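## Task

Enter "RIP" on the keyboard so the display ends up reading exactly that word; the left-arrow key removes the last character. Do not press the keyboard hard, since breaking it fails the task. At the end the keyboard must rest flat on the table with its keys facing up, and the result must hold without the robot supporting anything.

## Robot and tools

Robot: two 7-joint arms, left_arm and right_arm, each with a two-pad gripper and a wrist camera (cam_left_wrist, cam_right_wrist, both 896x504 pixels). The arm names do not tell you which side of an image anything is on.

Frame: positions are reported in one scene frame shared by both arms. The origin sits on the table surface midway between the arms, +z is up, +x points forward over the table, and left_arm is on the +y side. Positions are in metres and orientations are quaternions written w,x,y,z. The reported hand position can be somewhat wrong, more so when the arm is stretched far. In the gripper's own frame the fingers point along +z and close along x. The reported point lies between the pads, and the fingertips extend 17.5 mm past it. Turning only the last joint moves that point around a circle of 25 mm radius.

Tool execute_actions. Argument actions is a list holding at most one item; an optional pictures boolean controls whether camera images come back (they do by default).
- Empty list: no command, just the current state.
- Motion item: {"rows": [...], "steps": n}. rows holds 1 to 15 rows; steps is 1 to 15 (15 when omitted), each step lasting 1/30 s. Each row is applied for one step, and the final row repeats if steps outnumber rows.
- Wait item: {"steps": n} alone, n up to 300. It returns once n steps have passed since the previous result, and your reply time counts toward that.
A refused call sends nothing to the robot.

Row layout: always exactly 20 numbers, one list covering both arms. Numbers 1-10 are left_arm and 11-20 are right_arm. For each arm: seven absolute joint target angles in radians, in the order waist, shoulder, upper arm roll, elbow, forearm roll, wrist pitch, wrist roll (the same order as the Joint positions line), then gripper position, force_limit, speed, each a scaled value from -1 to 1. Joint ranges: waist ±6.283, shoulder ±2.250, upper arm roll ±6.283, elbow ±2.580, forearm roll ±6.283, wrist pitch ±2.100, wrist roll ±6.283. The true ends may differ from these by up to 0.013 rad. A call is refused if a target goes more than 0.013 rad beyond a stated end and also beyond where that joint last was. Targets past the real end are clipped to it, and the result may then print "joint sent to its limit", possibly for an earlier action still running. The absence of that line does not prove more room exists.

Motion limits: on each step a joint target can lead its measured angle by at most 0.304 rad (waist, shoulder, upper arm roll, elbow) or 0.266 rad (forearm roll, wrist pitch, wrist roll). If the targets would move the gripper more than 70 mm from where it is, all of that arm's targets are pulled back proportionally. Joints are speed- and acceleration-limited and are timed to arrive together; a reversal stops them together. After big moves an arm may not have reached its target when the result arrives. Between calls the arms keep heading for the last row sent, until they all settle or a step is HELD.

Gripper numbers: position +1 is fully open (50 mm gap), about -0.65 brings the pads together, and -1 is used for gripping (close until blocked). force_limit -1/0/+1 gives roughly 20/102/185 N per pad, and the actual force can be about 17% higher. speed -1/0/+1 gives 20/85/150 mm/s. A new force or speed only applies when position changes by at least 0.01. To leave a gripper unchanged, repeat its last three numbers; sending 0 is a real command. To grip more softly, open first and then close again.

Results: the state line gives each arm's end_effector_position and end_effector_quat_wxyz. object_status: 0 moving, 1 blocked while opening, 2 blocked while closing (a real grip), 3 reached the target or pads met. position_measured is in counts; the opening in mm is about (250 - position_measured) x 0.202. Joint positions and Joint velocities have one block per arm (rad, rad/s). Joint torques carry offsets and noise. "joint command not followed" means the clearance check changed or blocked joint targets; HELD marks steps not sent. MOTOR HOT warns from 60 °C; an OVER-TEMPERATURE FAULT at 75 °C lets that arm sag. A TORQUE FAULT stops an arm for 10 s once contact torque hits its load limit (50.2 N m for the first four joints, 31.6 N m for the wrist three).

Tool zoom_image: camera (cam_left_wrist or cam_right_wrist) and region [x0, y0, x1, y1] in pixels of that camera's latest full image, origin at top-left, at most 504x504. It returns a closer look.

Tool finished_scene: scene is the number of the current scene. It ends the scene permanently and reports whether the task succeeded, then gives the next task if there is one.

Avoid: pressing keys with force (the keyboard breaks), pushing anything off the table, letting the arms collide or push on each other, hitting torque limits, and holding loads long enough to overheat. Tap keys lightly with a fingertip and lift away. Use the left-arrow key to fix typos. Leave the keyboard flat and keys-up, released by both grippers, before finishing.

Each tool is called after "Request:" as name([rows], argument=value, ...), one row to a line, values as JSON.

## Session

Request:
execute_actions(actions=[])

Scene clock: 0.00 s of 4200.00 s.
left_arm: end_effector_position=(+0.4508, +0.0514, +0.3532) position_measured=250 object_status=3 end_effector_quat_wxyz=(-0.006, +0.760, -0.650, -0.005) | right_arm: end_effector_position=(+0.3654, -0.3196, +0.1788) position_measured=250 object_status=3 end_effector_quat_wxyz=(-0.002, +0.671, +0.742, -0.003)
Joint positions: left_arm=[ 0.052  0.314  0.511  1.305 -0.164  1.57  -0.783] | right_arm=[-0.057  0.434 -0.     1.66   0.     1.054  1.516]
Joint velocities: left_arm=[-0.001 -0.    -0.    -0.    -0.    -0.     0.001] | right_arm=[-0.     0.002 -0.     0.001  0.    -0.001  0.   ]
Joint torques (N m, as the joint torque sensors report them, + toward a larger angle): no reading
Motor temperatures (°C, as the motors report them): left_arm=[32 29 29 30 31 37 39] | right_arm=[27 28 30 27 43 35 33]

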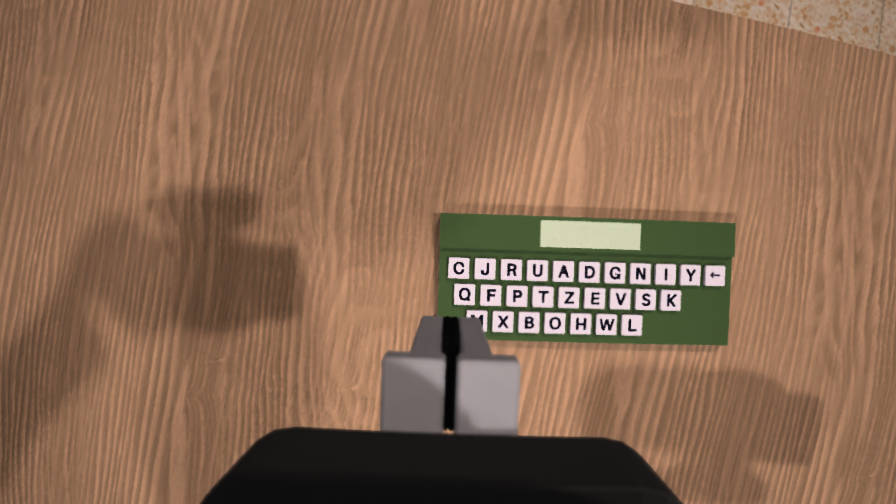

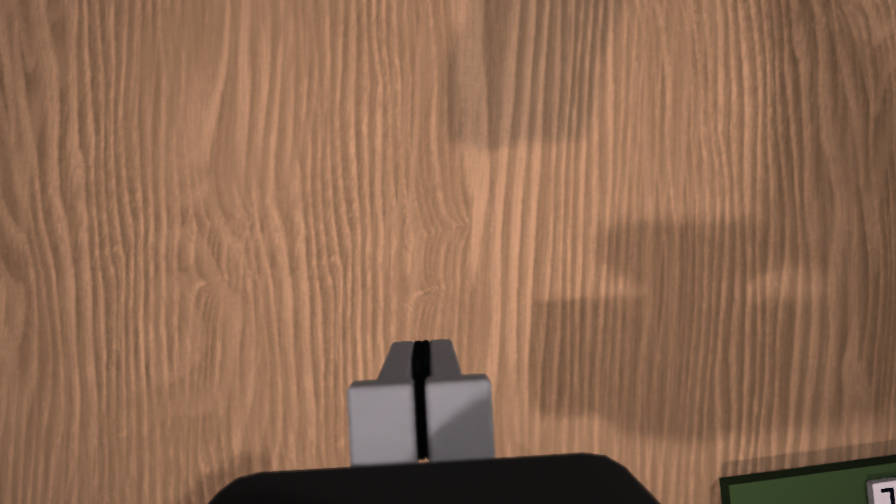

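Request:
zoom_image(camera="cam_left_wrist", region=[370, 190, 770, 450])

Region (370, 190, 770, 450) of cam_left_wrist's 896x504 image, scaled by 1.260; it fills the top 328 rows of this view, and the rest is white.

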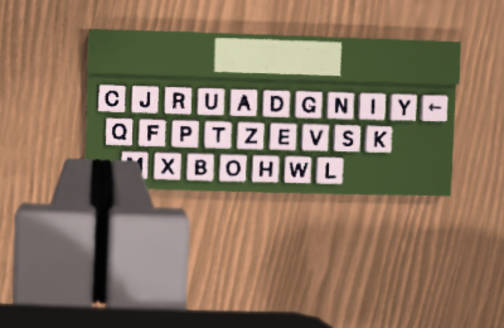

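Request:
execute_actions([
  {"rows": [[0.488,0.423,0,1.789,0,0.930,-0.838,-1,0,0,-0.057,0.434,0,1.66,0,1.054,1.516,-1,0,0]], "steps": 15},
], pictures=false)

Request:
execute_actions([
  {"steps": 20},
])

Scene clock: 75.57 s of 4200.00 s.
left_arm: end_effector_position=(+0.3934, +0.0273, +0.2149) position_measured=253 object_status=3 end_effector_quat_wxyz=(+0.023, +0.742, -0.667, -0.070) | right_arm: end_effector_position=(+0.3656, -0.3196, +0.1787) position_measured=253 object_status=3 end_effector_quat_wxyz=(-0.002, +0.671, +0.741, -0.002)
Joint positions: left_arm=[ 0.347  0.392  0.2    1.611 -0.046  1.291 -0.822] | right_arm=[-0.057  0.434 -0.     1.66   0.     1.054  1.516]
Joint velocities: left_arm=[ 0.667  0.148 -0.921  0.83   0.213 -0.947 -0.071] | right_arm=[-0.    -0.002 -0.    -0.001  0.     0.     0.   ]
Joint torques (N m, as the joint torque sensors report them, + toward a larger angle): left_arm=[ -0.45 -15.28   0.77  -8.3   -0.02   0.85   0.11] | right_arm=[ -0.59 -16.23   0.41  -8.75   0.06   0.39  -0.12]
Motor temperatures (°C, as the motors report them): left_arm=[32 30 29 31 31 37 39] | right_arm=[27 28 30 27 43 35 33]
Steps of this call (steps 1 to 90: nothing new was sent; then 72.07 s passed at rest; steps 91 to 105: all 15 steps of this action). Readings (joint positions | what the end effector reports):
91: left_arm=[0.053 0.314 0.510 1.305 -0.163 1.569 -0.783] | right_arm=[-0.057 0.434 -0.000 1.660 0.000 1.054 1.516] | left_arm position_measured=253 object_status=0 | right_arm position_measured=253 object_status=0
92: left_arm=[0.060 0.316 0.505 1.310 -0.161 1.565 -0.784] | right_arm=[-0.057 0.434 -0.000 1.660 0.000 1.054 1.516] | left_arm position_measured=253 object_status=0 | right_arm position_measured=253 object_status=0
94: left_arm=[0.091 0.326 0.478 1.337 -0.147 1.542 -0.789] | right_arm=[-0.057 0.434 -0.000 1.660 0.000 1.054 1.516] | left_arm position_measured=253 object_status=0 | right_arm position_measured=253 object_status=0
98: left_arm=[0.186 0.355 0.386 1.430 -0.102 1.460 -0.804] | right_arm=[-0.057 0.434 -0.000 1.660 0.000 1.054 1.516] | left_arm position_measured=253 object_status=3 | right_arm position_measured=253 object_status=3
105: the state above

Scene clock: 76.23 s of 4200.00 s.
left_arm: end_effector_position=(+0.4202, +0.0203, +0.1495) position_measured=253 object_status=3 end_effector_quat_wxyz=(+0.000, +0.760, -0.650, -0.000) | right_arm: end_effector_position=(+0.3656, -0.3196, +0.1787) position_measured=253 object_status=3 end_effector_quat_wxyz=(-0.002, +0.671, +0.741, -0.002)
Joint positions: left_arm=[ 0.488  0.423  0.     1.789  0.     0.93  -0.838] | right_arm=[-0.057  0.434 -0.     1.66   0.     1.054  1.516]
Joint velocities: left_arm=[ 0.006  0.    -0.001 -0.    -0.    -0.001 -0.   ] | right_arm=[ 0.     0.002  0.     0.003 -0.     0.     0.   ]
Joint torques (N m, as the joint torque sensors report them, + toward a larger angle): left_arm=[ -0.22 -16.4    0.21  -7.34  -0.25   0.4   -0.06] | right_arm=[ -0.62 -16.27   0.31  -8.74  -0.17   0.42  -0.11]
Motor temperatures (°C, as the motors report them): left_arm=[32 30 29 31 31 37 39] | right_arm=[27 28 30 27 43 35 33]
Steps of this call (steps 1 to 20: the robot went on to your last target). Readings (joint positions | what the end effector reports):
1: left_arm=[0.369 0.397 0.168 1.639 -0.039 1.257 -0.825] | right_arm=[-0.057 0.434 -0.000 1.660 0.000 1.054 1.516] | left_arm position_measured=253 object_status=3 | right_arm position_measured=253 object_status=3
2: left_arm=[0.391 0.402 0.137 1.667 -0.032 1.218 -0.827] | right_arm=[-0.057 0.434 -0.000 1.660 0.000 1.054 1.516] | left_arm position_measured=253 object_status=3 | right_arm position_measured=253 object_status=3
4: left_arm=[0.425 0.410 0.085 1.714 -0.020 1.138 -0.831] | right_arm=[-0.057 0.434 0.000 1.660 0.000 1.054 1.516] | left_arm position_measured=253 object_status=3 | right_arm position_measured=253 object_status=3
8: left_arm=[0.471 0.420 0.018 1.773 -0.004 0.985 -0.837] | right_arm=[-0.057 0.434 0.000 1.660 0.000 1.054 1.516] | left_arm position_measured=253 object_status=3 | right_arm position_measured=253 object_status=3
20: the state above

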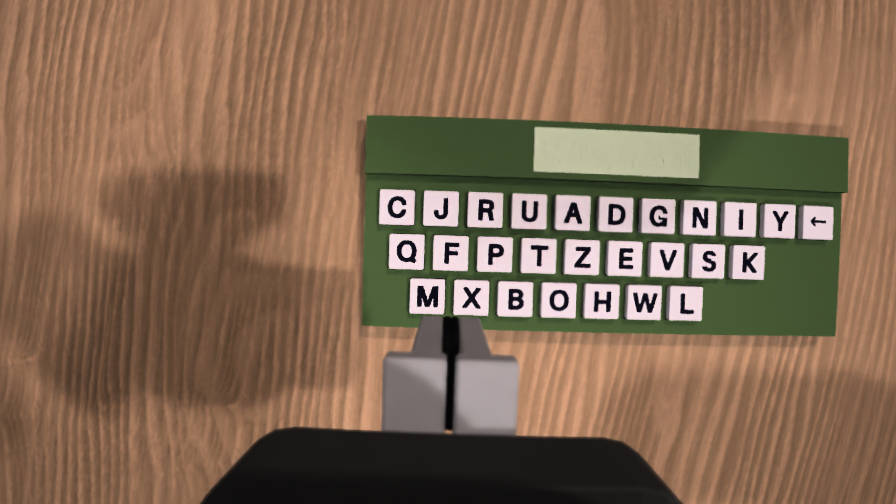

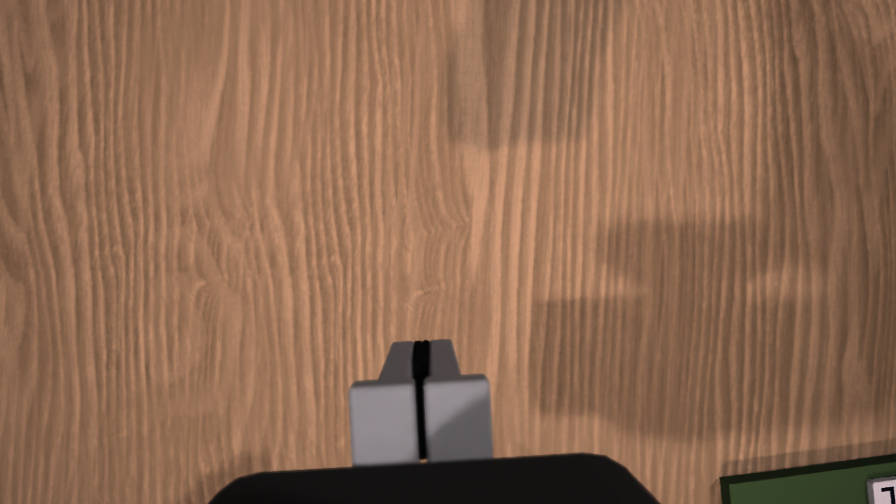

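Request:
zoom_image(camera="cam_left_wrist", region=[360, 110, 612, 362])

Request:
zoom_image(camera="cam_left_wrist", region=[610, 110, 862, 362])

Region (360, 110, 612, 362) of cam_left_wrist's 896x504 image, scaled by 2.000.

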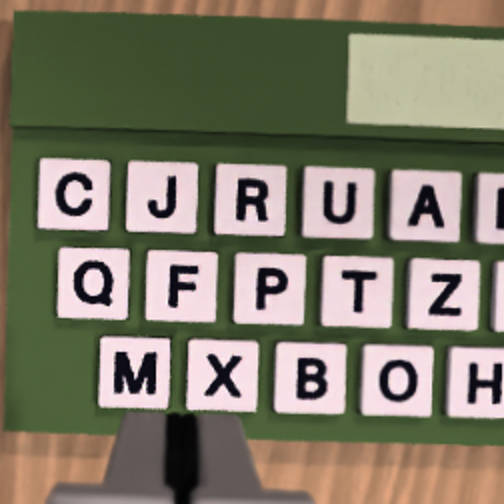

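Region (610, 110, 862, 362) of cam_left_wrist's 896x504 image, scaled by 2.000.

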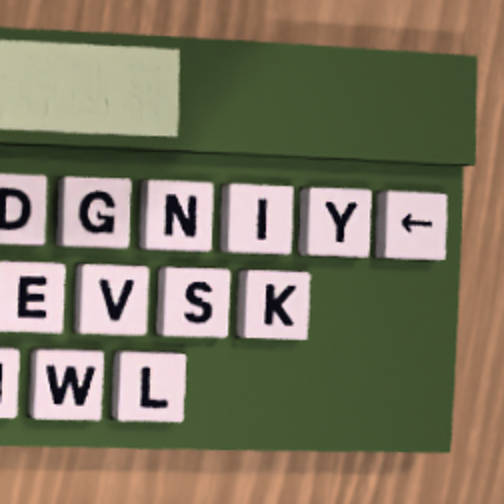

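Request:
zoom_image(camera="cam_left_wrist", region=[360, 290, 540, 450])

Region (360, 290, 540, 450) of cam_left_wrist's 896x504 image, scaled by 2.800.

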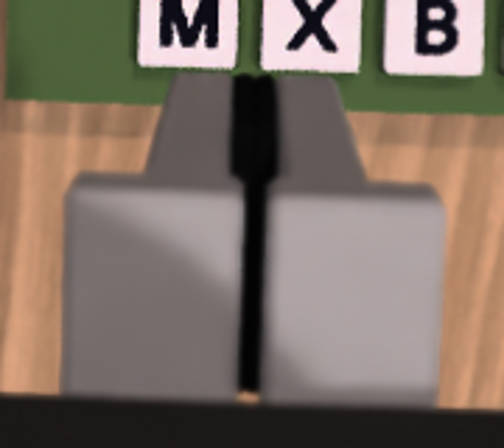

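Request:
execute_actions([
  {"rows": [[0.488,0.423,0,1.789,0,0.930,-0.338,-1,0,0,-0.057,0.434,0,1.66,0,1.054,1.516,-1,0,0]], "steps": 15},
])

Scene clock: 130.13 s of 4200.00 s.
left_arm: end_effector_position=(+0.4155, +0.0311, +0.1495) position_measured=253 object_status=3 end_effector_quat_wxyz=(-0.000, +0.892, -0.453, -0.000) | right_arm: end_effector_position=(+0.3656, -0.3196, +0.1787) position_measured=253 object_status=3 end_effector_quat_wxyz=(-0.002, +0.671, +0.741, -0.002)
Joint positions: left_arm=[ 0.488  0.423 -0.     1.789  0.     0.93  -0.362] | right_arm=[-0.057  0.434 -0.     1.66   0.     1.054  1.516]
Joint velocities: left_arm=[-0.002 -0.    -0.001  0.    -0.     0.     0.543] | right_arm=[-0.    -0.001  0.     0.    -0.    -0.002 -0.   ]
Joint torques (N m, as the joint torque sensors report them, + toward a larger angle): left_arm=[ -0.01 -16.32  -0.02  -7.91  -0.16   0.2    0.1 ] | right_arm=[ -0.46 -16.35   0.34  -8.98  -0.11   0.28  -0.15]
Motor temperatures (°C, as the motors report them): left_arm=[32 30 29 31 31 37 39] | right_arm=[27 29 30 28 43 35 33]
Steps of this call (steps 1 to 15: the robot went on to your last target; steps 16 to 90: nothing new was sent; then 50.40 s passed at rest; steps 91 to 105: all 15 steps of this action). Readings (joint positions | what the end effector reports):
91: left_arm=[0.488 0.423 0.000 1.789 -0.000 0.930 -0.836] | right_arm=[-0.057 0.434 0.000 1.660 0.000 1.054 1.516] | left_arm position_measured=253 object_status=3 | right_arm position_measured=253 object_status=3
92: left_arm=[0.488 0.423 0.000 1.789 -0.000 0.930 -0.827] | right_arm=[-0.057 0.434 0.000 1.660 0.000 1.054 1.516] | left_arm position_measured=253 object_status=3 | right_arm position_measured=253 object_status=3
94: left_arm=[0.488 0.423 0.000 1.789 0.000 0.930 -0.776] | right_arm=[-0.057 0.434 -0.000 1.660 0.000 1.054 1.516] | left_arm position_measured=253 object_status=3 | right_arm position_measured=253 object_status=3
98: left_arm=[0.488 0.423 -0.000 1.789 -0.000 0.930 -0.617] | right_arm=[-0.057 0.434 0.000 1.660 0.000 1.054 1.516] | left_arm position_measured=253 object_status=3 | right_arm position_measured=253 object_status=3
105: the state above

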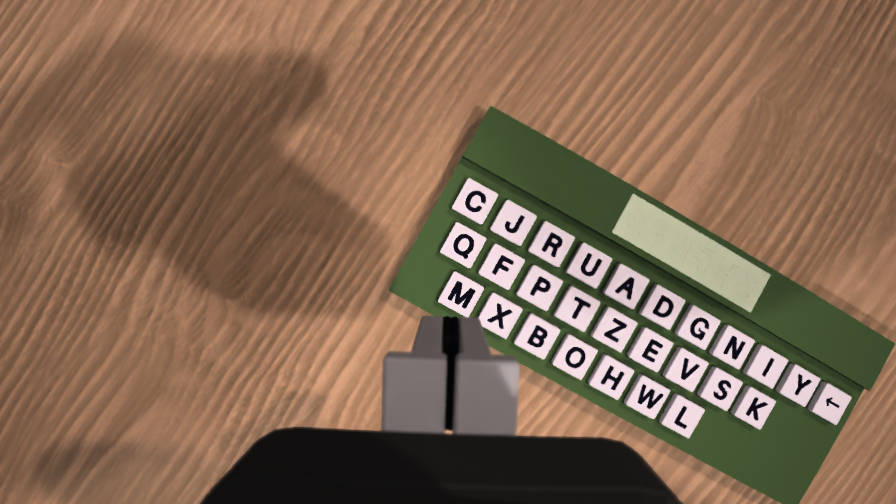

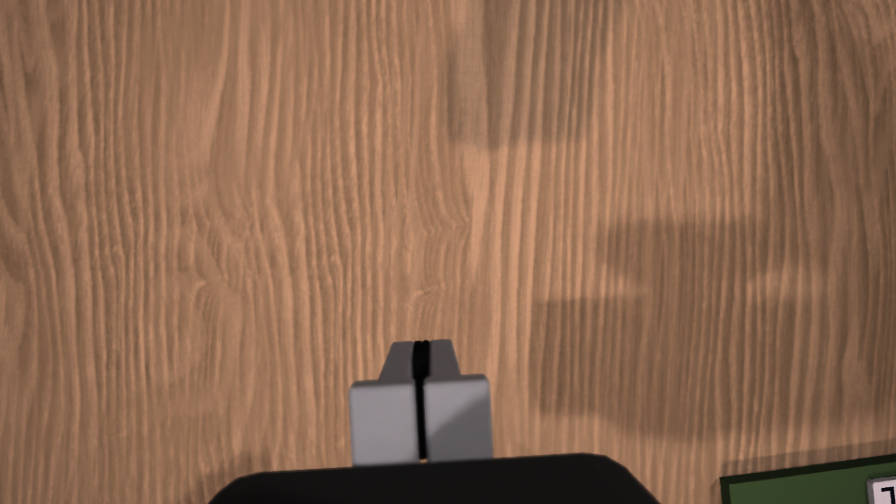

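Request:
execute_actions(actions=[])

Scene clock: 130.70 s of 4200.00 s.
left_arm: end_effector_position=(+0.4152, +0.0315, +0.1495) position_measured=253 object_status=3 end_effector_quat_wxyz=(-0.000, +0.897, -0.442, -0.000) | right_arm: end_effector_position=(+0.3656, -0.3196, +0.1787) position_measured=253 object_status=3 end_effector_quat_wxyz=(-0.002, +0.671, +0.741, -0.002)
Joint positions: left_arm=[ 0.488  0.423 -0.     1.789 -0.     0.93  -0.338] | right_arm=[-0.057  0.434  0.     1.66   0.     1.054  1.516]
Joint velocities: left_arm=[ 0.  0.  0. -0.  0. -0.  0.] | right_arm=[-0.     0.     0.    -0.001 -0.    -0.001 -0.   ]
Joint torques (N m, as the joint torque sensors report them, + toward a larger angle): left_arm=[ -0.18 -16.28   0.06  -7.47  -0.16   0.37  -0.03] | right_arm=[ -0.65 -16.14   0.34  -8.9   -0.1    0.38  -0.08]
Motor temperatures (°C, as the motors report them): left_arm=[32 30 29 31 31 37 39] | right_arm=[27 29 30 28 43 35 33]
Steps of this call (steps 1 to 17: the robot went on to your last target). Readings (joint positions | what the end effector reports):
1: left_arm=[0.488 0.423 -0.000 1.789 0.000 0.930 -0.348] | right_arm=[-0.057 0.434 0.000 1.660 0.000 1.054 1.516] | left_arm position_measured=253 object_status=3 | right_arm position_measured=253 object_status=3
2: left_arm=[0.488 0.423 -0.000 1.789 0.000 0.930 -0.342] | right_arm=[-0.057 0.434 0.000 1.660 0.000 1.054 1.516] | left_arm position_measured=253 object_status=3 | right_arm position_measured=253 object_status=3
4: left_arm=[0.488 0.423 -0.000 1.789 0.000 0.930 -0.339] | right_arm=[-0.057 0.434 0.000 1.660 0.000 1.054 1.516] | left_arm position_measured=253 object_status=3 | right_arm position_measured=253 object_status=3
8: left_arm=[0.488 0.423 0.000 1.789 0.000 0.930 -0.338] | right_arm=[-0.057 0.434 0.000 1.660 0.000 1.054 1.516] | left_arm position_measured=253 object_status=3 | right_arm position_measured=253 object_status=3
17: the state above

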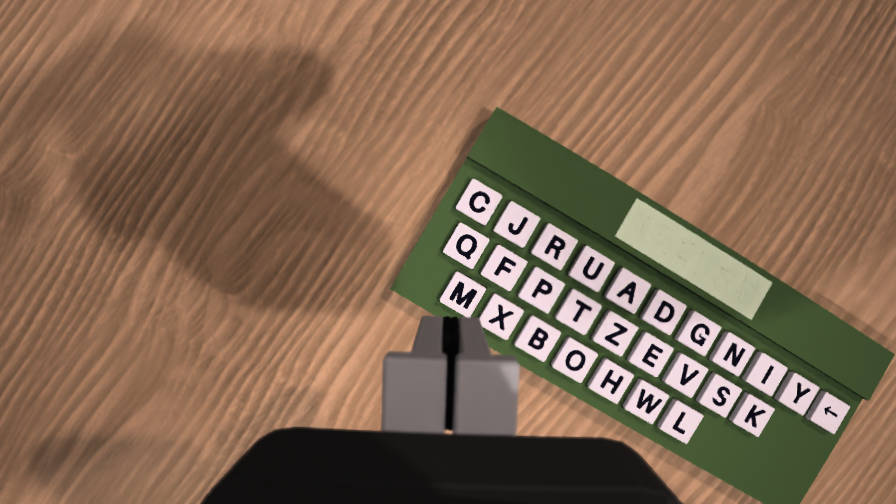

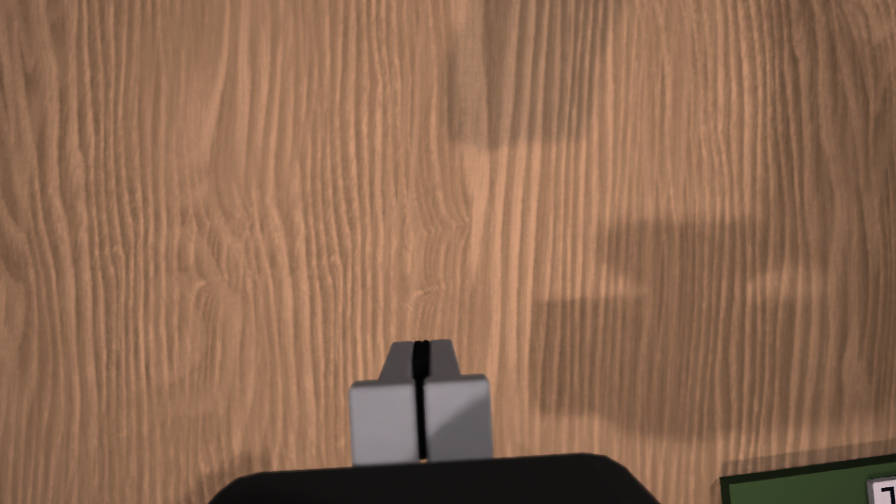

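Request:
zoom_image(camera="cam_left_wrist", region=[400, 150, 652, 402])

Region (400, 150, 652, 402) of cam_left_wrist's 896x504 image, scaled by 2.000.

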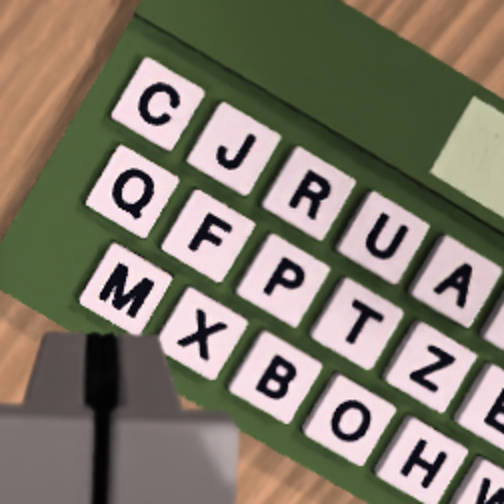

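Request:
execute_actions([
  {"rows": [[0.4495,0.6281,0,1.7376,0,0.7759,-0.910,-1,0,0,-0.057,0.434,0,1.66,0,1.054,1.516,-1,0,0]], "steps": 15},
], pictures=false)

Request:
execute_actions([
  {"steps": 12},
])

Scene clock: 149.70 s of 4200.00 s.
left_arm: end_effector_position=(+0.4646, +0.0129, +0.0750) position_measured=253 object_status=3 end_effector_quat_wxyz=(-0.000, +0.781, -0.625, +0.001) | right_arm: end_effector_position=(+0.3656, -0.3196, +0.1787) position_measured=253 object_status=3 end_effector_quat_wxyz=(-0.002, +0.671, +0.741, -0.002)
Joint positions: left_arm=[ 0.452  0.616 -0.     1.74  -0.     0.783 -0.809] | right_arm=[-0.057  0.434  0.     1.66   0.     1.054  1.516]
Joint velocities: left_arm=[-0.026  0.141  0.001 -0.033  0.    -0.098 -1.17 ] | right_arm=[ 0.    -0.001  0.     0.001  0.    -0.002 -0.   ]
Joint torques (N m, as the joint torque sensors report them, + toward a larger angle): left_arm=[ -0.36 -19.52   0.19  -7.37  -0.39   0.26   0.18] | right_arm=[ -0.75 -16.35   0.37  -8.83  -0.02   0.35   0.  ]
Motor temperatures (°C, as the motors report them): left_arm=[32 30 29 31 31 37 39] | right_arm=[27 29 30 28 43 35 33]
Steps of this call (steps 1 to 15: the robot went on to your last target; steps 16 to 90: nothing new was sent; then 15.50 s passed at rest; steps 91 to 105: all 15 steps of this action). Readings (joint positions | what the end effector reports):
91: left_arm=[0.488 0.424 0.000 1.789 0.000 0.930 -0.339] | right_arm=[-0.057 0.434 0.000 1.660 0.000 1.054 1.516] | left_arm position_measured=253 object_status=3 | right_arm position_measured=253 object_status=3
92: left_arm=[0.486 0.431 0.000 1.787 0.000 0.926 -0.346] | right_arm=[-0.057 0.434 0.000 1.660 0.000 1.054 1.516] | left_arm position_measured=253 object_status=3 | right_arm position_measured=253 object_status=3
94: left_arm=[0.481 0.461 0.001 1.780 0.000 0.906 -0.380] | right_arm=[-0.057 0.434 0.000 1.660 -0.000 1.054 1.516] | left_arm position_measured=253 object_status=3 | right_arm position_measured=253 object_status=3
98: left_arm=[0.464 0.551 -0.000 1.758 -0.000 0.836 -0.525] | right_arm=[-0.057 0.434 0.000 1.660 0.000 1.054 1.516] | left_arm position_measured=253 object_status=3 | right_arm position_measured=253 object_status=3
105: the state above

Scene clock: 150.10 s of 4200.00 s.
left_arm: end_effector_position=(+0.4665, +0.0106, +0.0700) position_measured=253 object_status=3 end_effector_quat_wxyz=(-0.000, +0.749, -0.663, +0.000) | right_arm: end_effector_position=(+0.3656, -0.3196, +0.1787) position_measured=253 object_status=3 end_effector_quat_wxyz=(-0.002, +0.671, +0.741, -0.002)
Joint positions: left_arm=[ 0.45   0.628 -0.     1.738 -0.     0.776 -0.91 ] | right_arm=[-0.057  0.434  0.     1.66   0.     1.054  1.516]
Joint velocities: left_arm=[-0.     0.002  0.    -0.     0.     0.    -0.001] | right_arm=[ 0.     0.002 -0.    -0.     0.    -0.001  0.   ]
Joint torques (N m, as the joint torque sensors report them, + toward a larger angle): left_arm=[ -0.16 -19.43   0.05  -6.44  -0.32   0.36   0.18] | right_arm=[ -0.54 -16.11   0.43  -8.86  -0.11   0.48  -0.07]
Motor temperatures (°C, as the motors report them): left_arm=[32 30 29 31 31 37 39] | right_arm=[27 29 30 28 43 35 33]
Steps of this call (steps 1 to 12: the robot went on to your last target). Readings (joint positions | what the end effector reports):
1: left_arm=[0.451 0.620 -0.000 1.739 -0.000 0.780 -0.845] | right_arm=[-0.057 0.434 0.000 1.660 0.000 1.054 1.516] | left_arm position_measured=253 object_status=3 | right_arm position_measured=253 object_status=3
2: left_arm=[0.450 0.623 -0.000 1.739 -0.000 0.778 -0.873] | right_arm=[-0.057 0.434 0.000 1.660 0.000 1.054 1.516] | left_arm position_measured=253 object_status=3 | right_arm position_measured=253 object_status=3
4: left_arm=[0.450 0.626 -0.000 1.738 -0.000 0.776 -0.903] | right_arm=[-0.057 0.434 0.000 1.660 0.000 1.054 1.516] | left_arm position_measured=253 object_status=3 | right_arm position_measured=253 object_status=3
8: left_arm=[0.450 0.627 -0.000 1.738 -0.000 0.776 -0.909] | right_arm=[-0.057 0.434 -0.000 1.660 0.000 1.054 1.516] | left_arm position_measured=253 object_status=3 | right_arm position_measured=253 object_status=3
12: the state above

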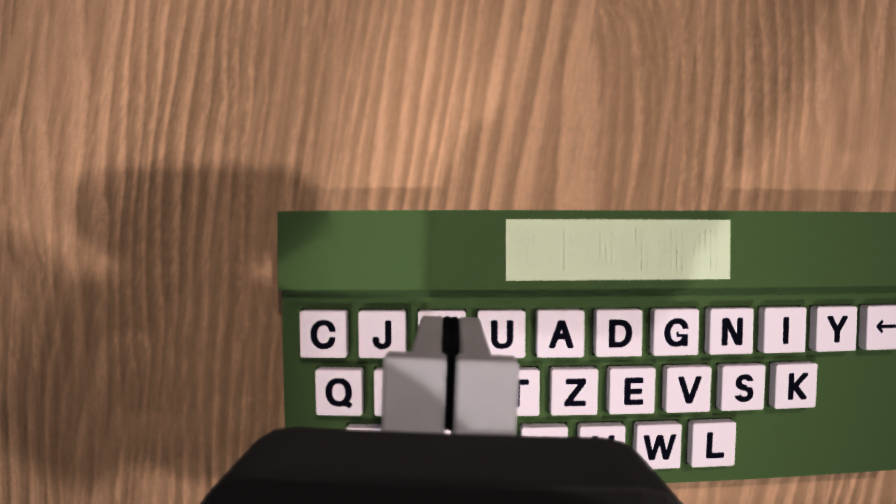

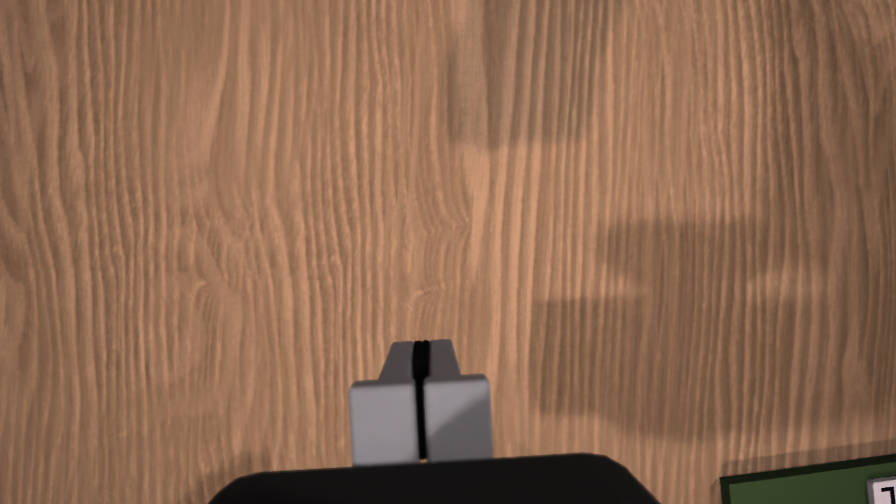

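Request:
zoom_image(camera="cam_left_wrist", region=[270, 200, 630, 450])

Region (270, 200, 630, 450) of cam_left_wrist's 896x504 image, scaled by 1.400; it fills the top 350 rows of this view, and the rest is white.

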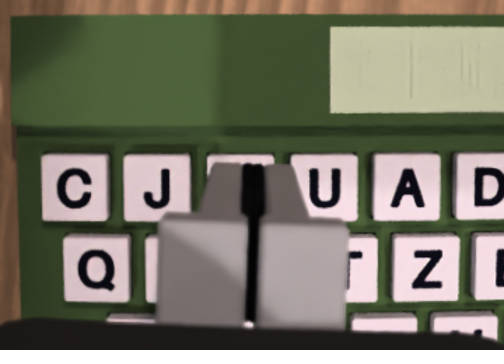

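Request:
execute_actions([
  {"rows": [[0.4455,0.6608,0,1.7599,0,0.7209,-0.914,-1,0,0,-0.057,0.434,0,1.66,0,1.054,1.516,-1,0,0]], "steps": 12},
])

Scene clock: 160.53 s of 4200.00 s.
left_arm: end_effector_position=(+0.4661, +0.0130, +0.0502) position_measured=253 object_status=3 end_effector_quat_wxyz=(-0.000, +0.749, -0.663, +0.000) | right_arm: end_effector_position=(+0.3656, -0.3196, +0.1787) position_measured=253 object_status=3 end_effector_quat_wxyz=(-0.002, +0.671, +0.741, -0.002)
Joint positions: left_arm=[ 0.446  0.66  -0.     1.76   0.     0.721 -0.914] | right_arm=[-0.057  0.434  0.     1.66   0.     1.054  1.516]
Joint velocities: left_arm=[-0.001  0.006  0.     0.002 -0.    -0.005 -0.001] | right_arm=[-0.    -0.001  0.     0.     0.     0.001  0.   ]
Joint torques (N m, as the joint torque sensors report them, + toward a larger angle): left_arm=[ -0.53 -19.25   0.24  -6.23  -0.09   0.3    0.17] | right_arm=[ -0.56 -16.23   0.34  -8.89  -0.1    0.43  -0.08]
Motor temperatures (°C, as the motors report them): left_arm=[32 30 29 31 31 37 39] | right_arm=[27 29 30 28 43 35 33]
Steps of this call (steps 1 to 30: the robot went on to your last target; steps 31 to 90: nothing new was sent; then 7.03 s passed at rest; steps 91 to 102: all 12 steps of this action). Readings (joint positions | what the end effector reports):
91: left_arm=[0.449 0.629 0.000 1.738 0.000 0.775 -0.910] | right_arm=[-0.057 0.434 0.000 1.660 0.000 1.054 1.516] | left_arm position_measured=253 object_status=3 | right_arm position_measured=253 object_status=3
92: left_arm=[0.449 0.635 0.000 1.741 0.000 0.766 -0.911] | right_arm=[-0.057 0.434 0.000 1.660 0.000 1.054 1.516] | left_arm position_measured=253 object_status=3 | right_arm position_measured=253 object_status=3
94: left_arm=[0.447 0.651 0.000 1.752 0.000 0.741 -0.913] | right_arm=[-0.057 0.434 0.000 1.660 0.000 1.054 1.516] | left_arm position_measured=253 object_status=3 | right_arm position_measured=253 object_status=3
98: left_arm=[0.446 0.658 -0.000 1.759 -0.000 0.723 -0.914] | right_arm=[-0.057 0.434 0.000 1.660 0.000 1.054 1.516] | left_arm position_measured=253 object_status=3 | right_arm position_measured=253 object_status=3
102: the state above

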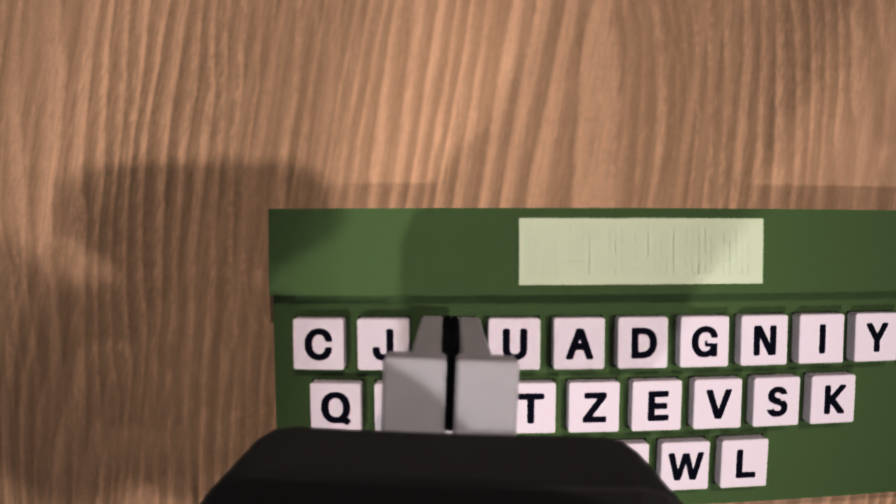

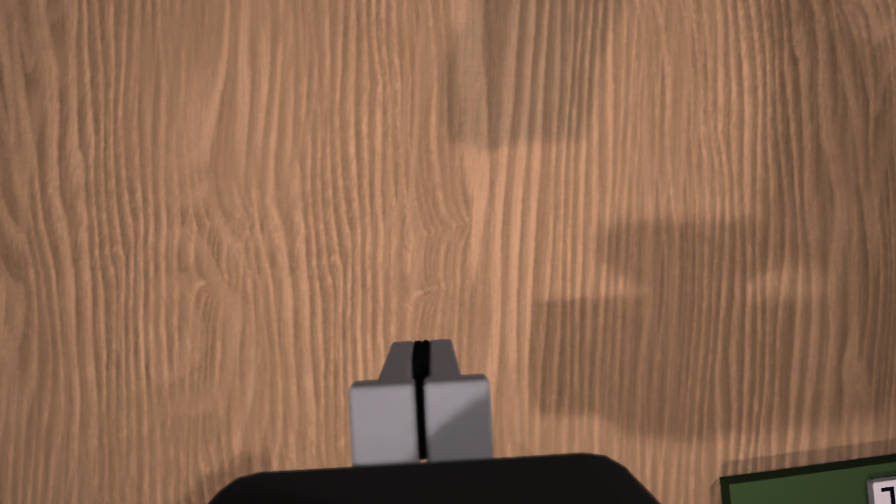

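Request:
zoom_image(camera="cam_left_wrist", region=[280, 270, 620, 450])

Region (280, 270, 620, 450) of cam_left_wrist's 896x504 image, scaled by 1.482; it fills the top 267 rows of this view, and the rest is white.

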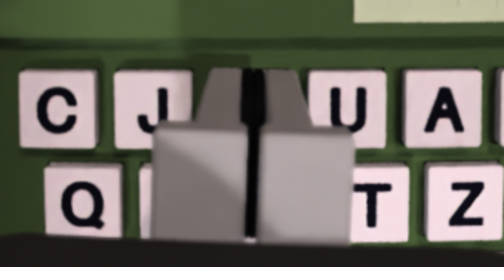

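Request:
execute_actions([
  {"rows": [[0.4455,0.6682,0,1.7626,0,0.7107,-0.914,-1,0,0,-0.057,0.434,0,1.66,0,1.054,1.516,-1,0,0]], "steps": 10},
])

Scene clock: 165.30 s of 4200.00 s.
left_arm: end_effector_position=(+0.4662, +0.0130, +0.0460) position_measured=253 object_status=3 end_effector_quat_wxyz=(-0.000, +0.749, -0.663, +0.000) | right_arm: end_effector_position=(+0.3656, -0.3196, +0.1787) position_measured=253 object_status=3 end_effector_quat_wxyz=(-0.002, +0.671, +0.741, -0.002)
Joint positions: left_arm=[ 0.445  0.668 -0.     1.763  0.     0.711 -0.914] | right_arm=[-0.057  0.434  0.     1.66   0.     1.054  1.516]
Joint velocities: left_arm=[ 0.     0.003  0.     0.001 -0.    -0.002 -0.001] | right_arm=[-0.    -0.001 -0.     0.     0.     0.002 -0.   ]
Joint torques (N m, as the joint torque sensors report them, + toward a larger angle): left_arm=[ -0.29 -19.07   0.24  -6.57  -0.07   0.49   0.02] | right_arm=[ -0.55 -16.23   0.29  -8.86  -0.09   0.4   -0.12]
Motor temperatures (°C, as the motors report them): left_arm=[32 31 29 31 31 37 39] | right_arm=[27 29 30 28 43 35 33]
Steps of this call (steps 1 to 15: the robot went on to your last target; steps 16 to 90: nothing new was sent; then 1.43 s passed at rest; steps 91 to 100: all 10 steps of this action). Readings (joint positions | what the end effector reports):
91: left_arm=[0.446 0.662 0.000 1.760 -0.000 0.720 -0.914] | right_arm=[-0.057 0.434 0.000 1.660 0.000 1.054 1.516] | left_arm position_measured=253 object_status=3 | right_arm position_measured=253 object_status=3
92: left_arm=[0.446 0.664 0.000 1.761 -0.000 0.717 -0.914] | right_arm=[-0.057 0.434 -0.000 1.660 0.000 1.054 1.516] | left_arm position_measured=253 object_status=3 | right_arm position_measured=253 object_status=3
94: left_arm=[0.446 0.666 -0.000 1.762 0.000 0.713 -0.914] | right_arm=[-0.057 0.434 0.000 1.660 0.000 1.054 1.516] | left_arm position_measured=253 object_status=3 | right_arm position_measured=253 object_status=3
98: left_arm=[0.445 0.668 -0.000 1.762 0.000 0.711 -0.914] | right_arm=[-0.057 0.434 0.000 1.660 0.000 1.054 1.516] | left_arm position_measured=253 object_status=3 | right_arm position_measured=253 object_status=3
100: the state above

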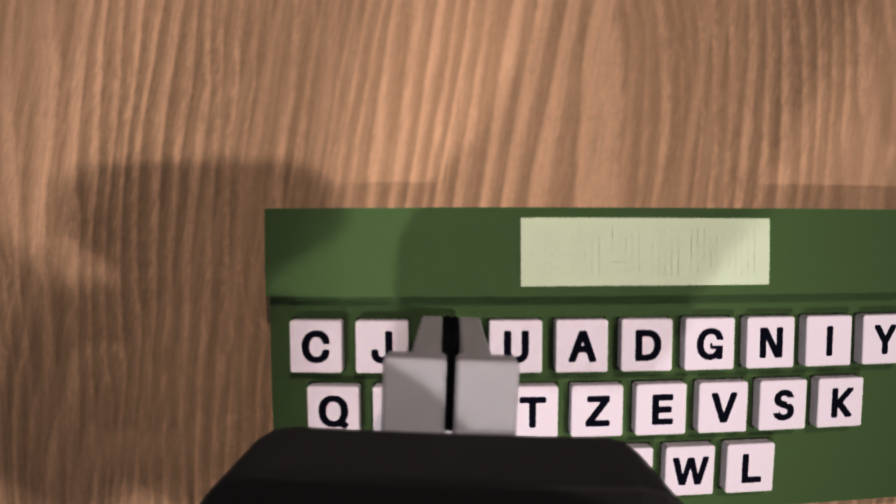

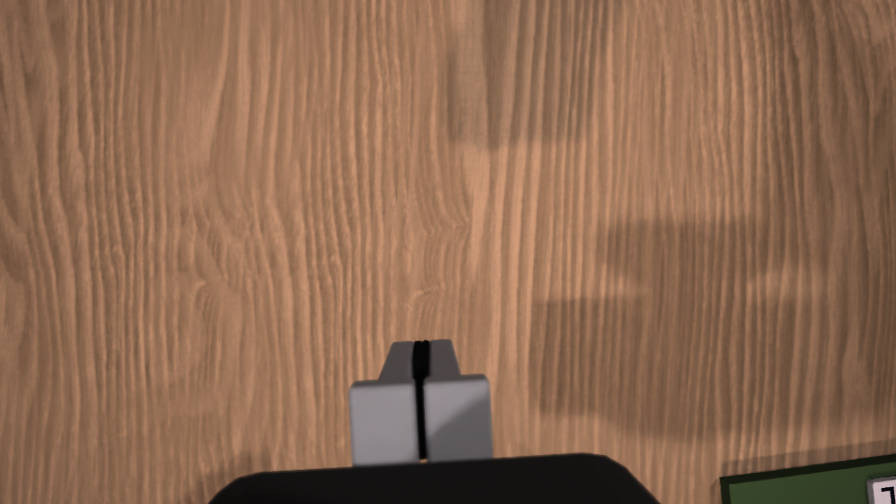

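Request:
execute_actions([
  {"rows": [[0.4455,0.6738,0,1.7647,0,0.7031,-0.914,-1,0,0,-0.057,0.434,0,1.66,0,1.054,1.516,-1,0,0]], "steps": 10},
])

Scene clock: 166.20 s of 4200.00 s.
left_arm: end_effector_position=(+0.4661, +0.0130, +0.0430) position_measured=253 object_status=3 end_effector_quat_wxyz=(-0.000, +0.749, -0.663, +0.000) | right_arm: end_effector_position=(+0.3656, -0.3196, +0.1787) position_measured=253 object_status=3 end_effector_quat_wxyz=(-0.002, +0.671, +0.741, -0.002)
Joint positions: left_arm=[ 0.445  0.674 -0.     1.765  0.     0.703 -0.914] | right_arm=[-0.057  0.434  0.     1.66   0.     1.054  1.516]
Joint velocities: left_arm=[ 0.     0.002  0.     0.     0.    -0.002 -0.001] | right_arm=[-0.001  0.001  0.    -0.001  0.    -0.001 -0.   ]
Joint torques (N m, as the joint torque sensors report them, + toward a larger angle): left_arm=[ -0.03 -19.3    0.21  -6.19   0.06   0.36   0.17] | right_arm=[ -0.65 -16.29   0.41  -8.79  -0.12   0.44  -0.09]
Motor temperatures (°C, as the motors report them): left_arm=[32 31 29 31 31 37 39] | right_arm=[27 29 30 28 43 35 33]
Steps of this call (steps 1 to 15: the robot went on to your last target; steps 16 to 17: nothing new was sent; steps 18 to 27: all 10 steps of this action). Readings (joint positions | what the end effector reports):
18: left_arm=[0.446 0.669 0.000 1.763 -0.000 0.710 -0.914] | right_arm=[-0.057 0.434 0.000 1.660 0.000 1.054 1.516] | left_arm position_measured=253 object_status=3 | right_arm position_measured=253 object_status=3
19: left_arm=[0.446 0.671 0.000 1.763 -0.000 0.708 -0.914] | right_arm=[-0.057 0.434 0.000 1.660 0.000 1.054 1.516] | left_arm position_measured=253 object_status=3 | right_arm position_measured=253 object_status=3
21: left_arm=[0.446 0.672 -0.000 1.764 0.000 0.705 -0.914] | right_arm=[-0.057 0.434 0.000 1.660 0.000 1.054 1.516] | left_arm position_measured=253 object_status=3 | right_arm position_measured=253 object_status=3
25: left_arm=[0.445 0.673 -0.000 1.765 -0.000 0.703 -0.914] | right_arm=[-0.057 0.434 0.000 1.660 0.000 1.054 1.516] | left_arm position_measured=253 object_status=3 | right_arm position_measured=253 object_status=3
27: the state above

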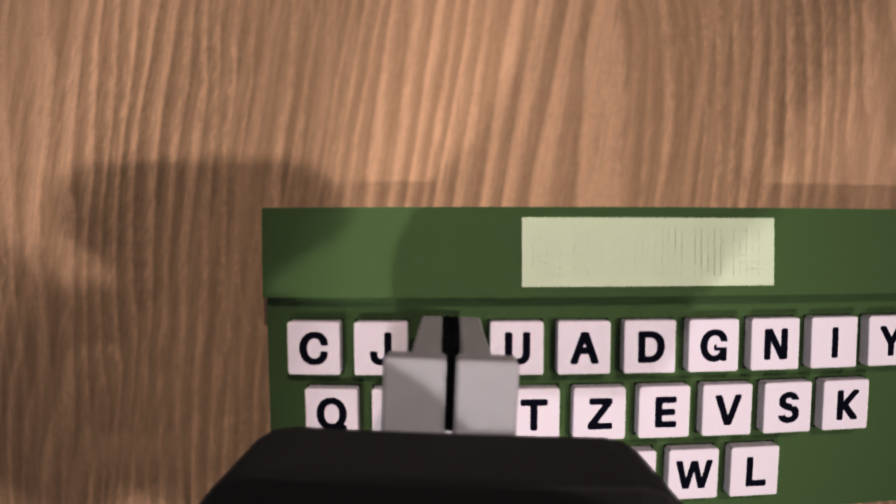

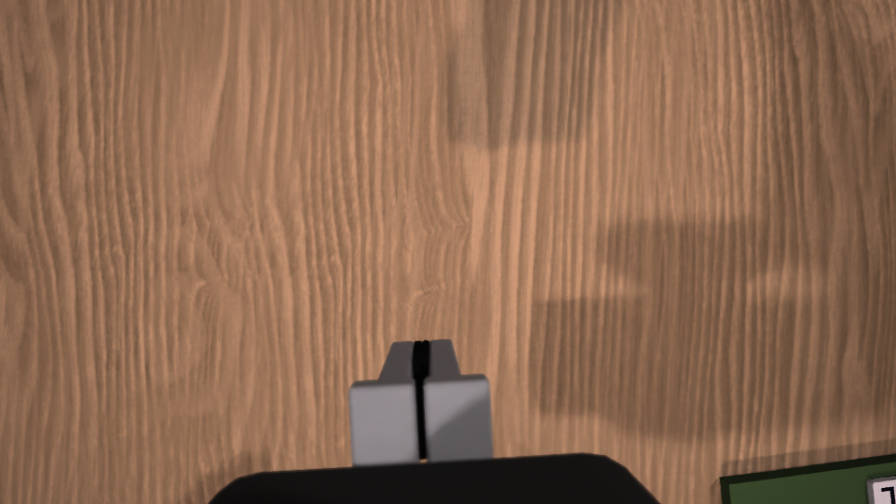

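d=10 next.

Request:
execute_actions([
  {"rows": [[0.4455,0.6793,0,1.7667,0,0.6955,-0.914,-1,0,0,-0.057,0.434,0,1.66,0,1.054,1.516,-1,0,0]], "steps": 10},
])

Scene clock: 167.00 s of 4200.00 s.
left_arm: end_effector_position=(+0.4662, +0.0130, +0.0400) position_measured=253 object_status=3 end_effector_quat_wxyz=(-0.000, +0.749, -0.663, +0.000) | right_arm: end_effector_position=(+0.3656, -0.3196, +0.1787) position_measured=253 object_status=3 end_effector_quat_wxyz=(-0.002, +0.671, +0.741, -0.002)
Joint positions: left_arm=[ 0.445  0.679 -0.     1.767 -0.     0.696 -0.914] | right_arm=[-0.057  0.434  0.     1.66   0.     1.054  1.516]
Joint velocities: left_arm=[-0.002  0.002  0.     0.001 -0.    -0.002 -0.   ] | right_arm=[-0.     0.001 -0.     0.001  0.     0.001  0.   ]
Joint torques (N m, as the joint torque sensors report them, + toward a larger angle): left_arm=[ -0.13 -19.42   0.41  -6.35   0.07   0.09   0.  ] | right_arm=[ -0.71 -16.38   0.45  -8.87  -0.13   0.3   -0.04]
Motor temperatures (°C, as the motors report them): left_arm=[32 31 29 31 31 37 39] | right_arm=[27 29 30 28 43 35 33]
Steps of this call (steps 1 to 14: the robot went on to your last target; steps 15 to 24: all 10 steps of this action). Readings (joint positions | what the end effector reports):
15: left_arm=[0.446 0.675 0.000 1.765 -0.000 0.702 -0.914] | right_arm=[-0.057 0.434 0.000 1.660 0.000 1.054 1.516] | left_arm position_measured=253 object_status=3 | right_arm position_measured=253 object_status=3
16: left_arm=[0.446 0.676 0.000 1.765 -0.000 0.700 -0.914] | right_arm=[-0.057 0.434 0.000 1.660 0.000 1.054 1.516] | left_arm position_measured=253 object_status=3 | right_arm position_measured=253 object_status=3
18: left_arm=[0.446 0.678 -0.000 1.766 0.000 0.697 -0.914] | right_arm=[-0.057 0.434 0.000 1.660 0.000 1.054 1.516] | left_arm position_measured=253 object_status=3 | right_arm position_measured=253 object_status=3
22: left_arm=[0.445 0.679 -0.000 1.767 0.000 0.696 -0.914] | right_arm=[-0.057 0.434 0.000 1.660 0.000 1.054 1.516] | left_arm position_measured=253 object_status=3 | right_arm position_measured=253 object_status=3
24: the state above

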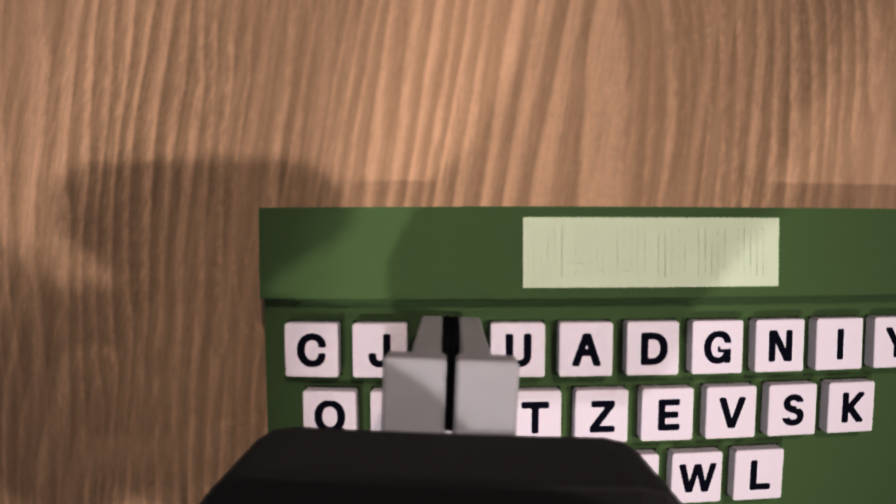

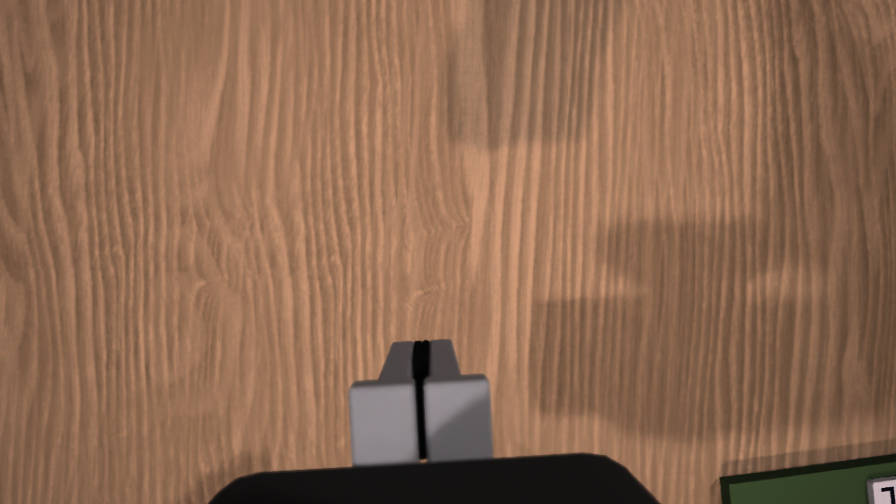

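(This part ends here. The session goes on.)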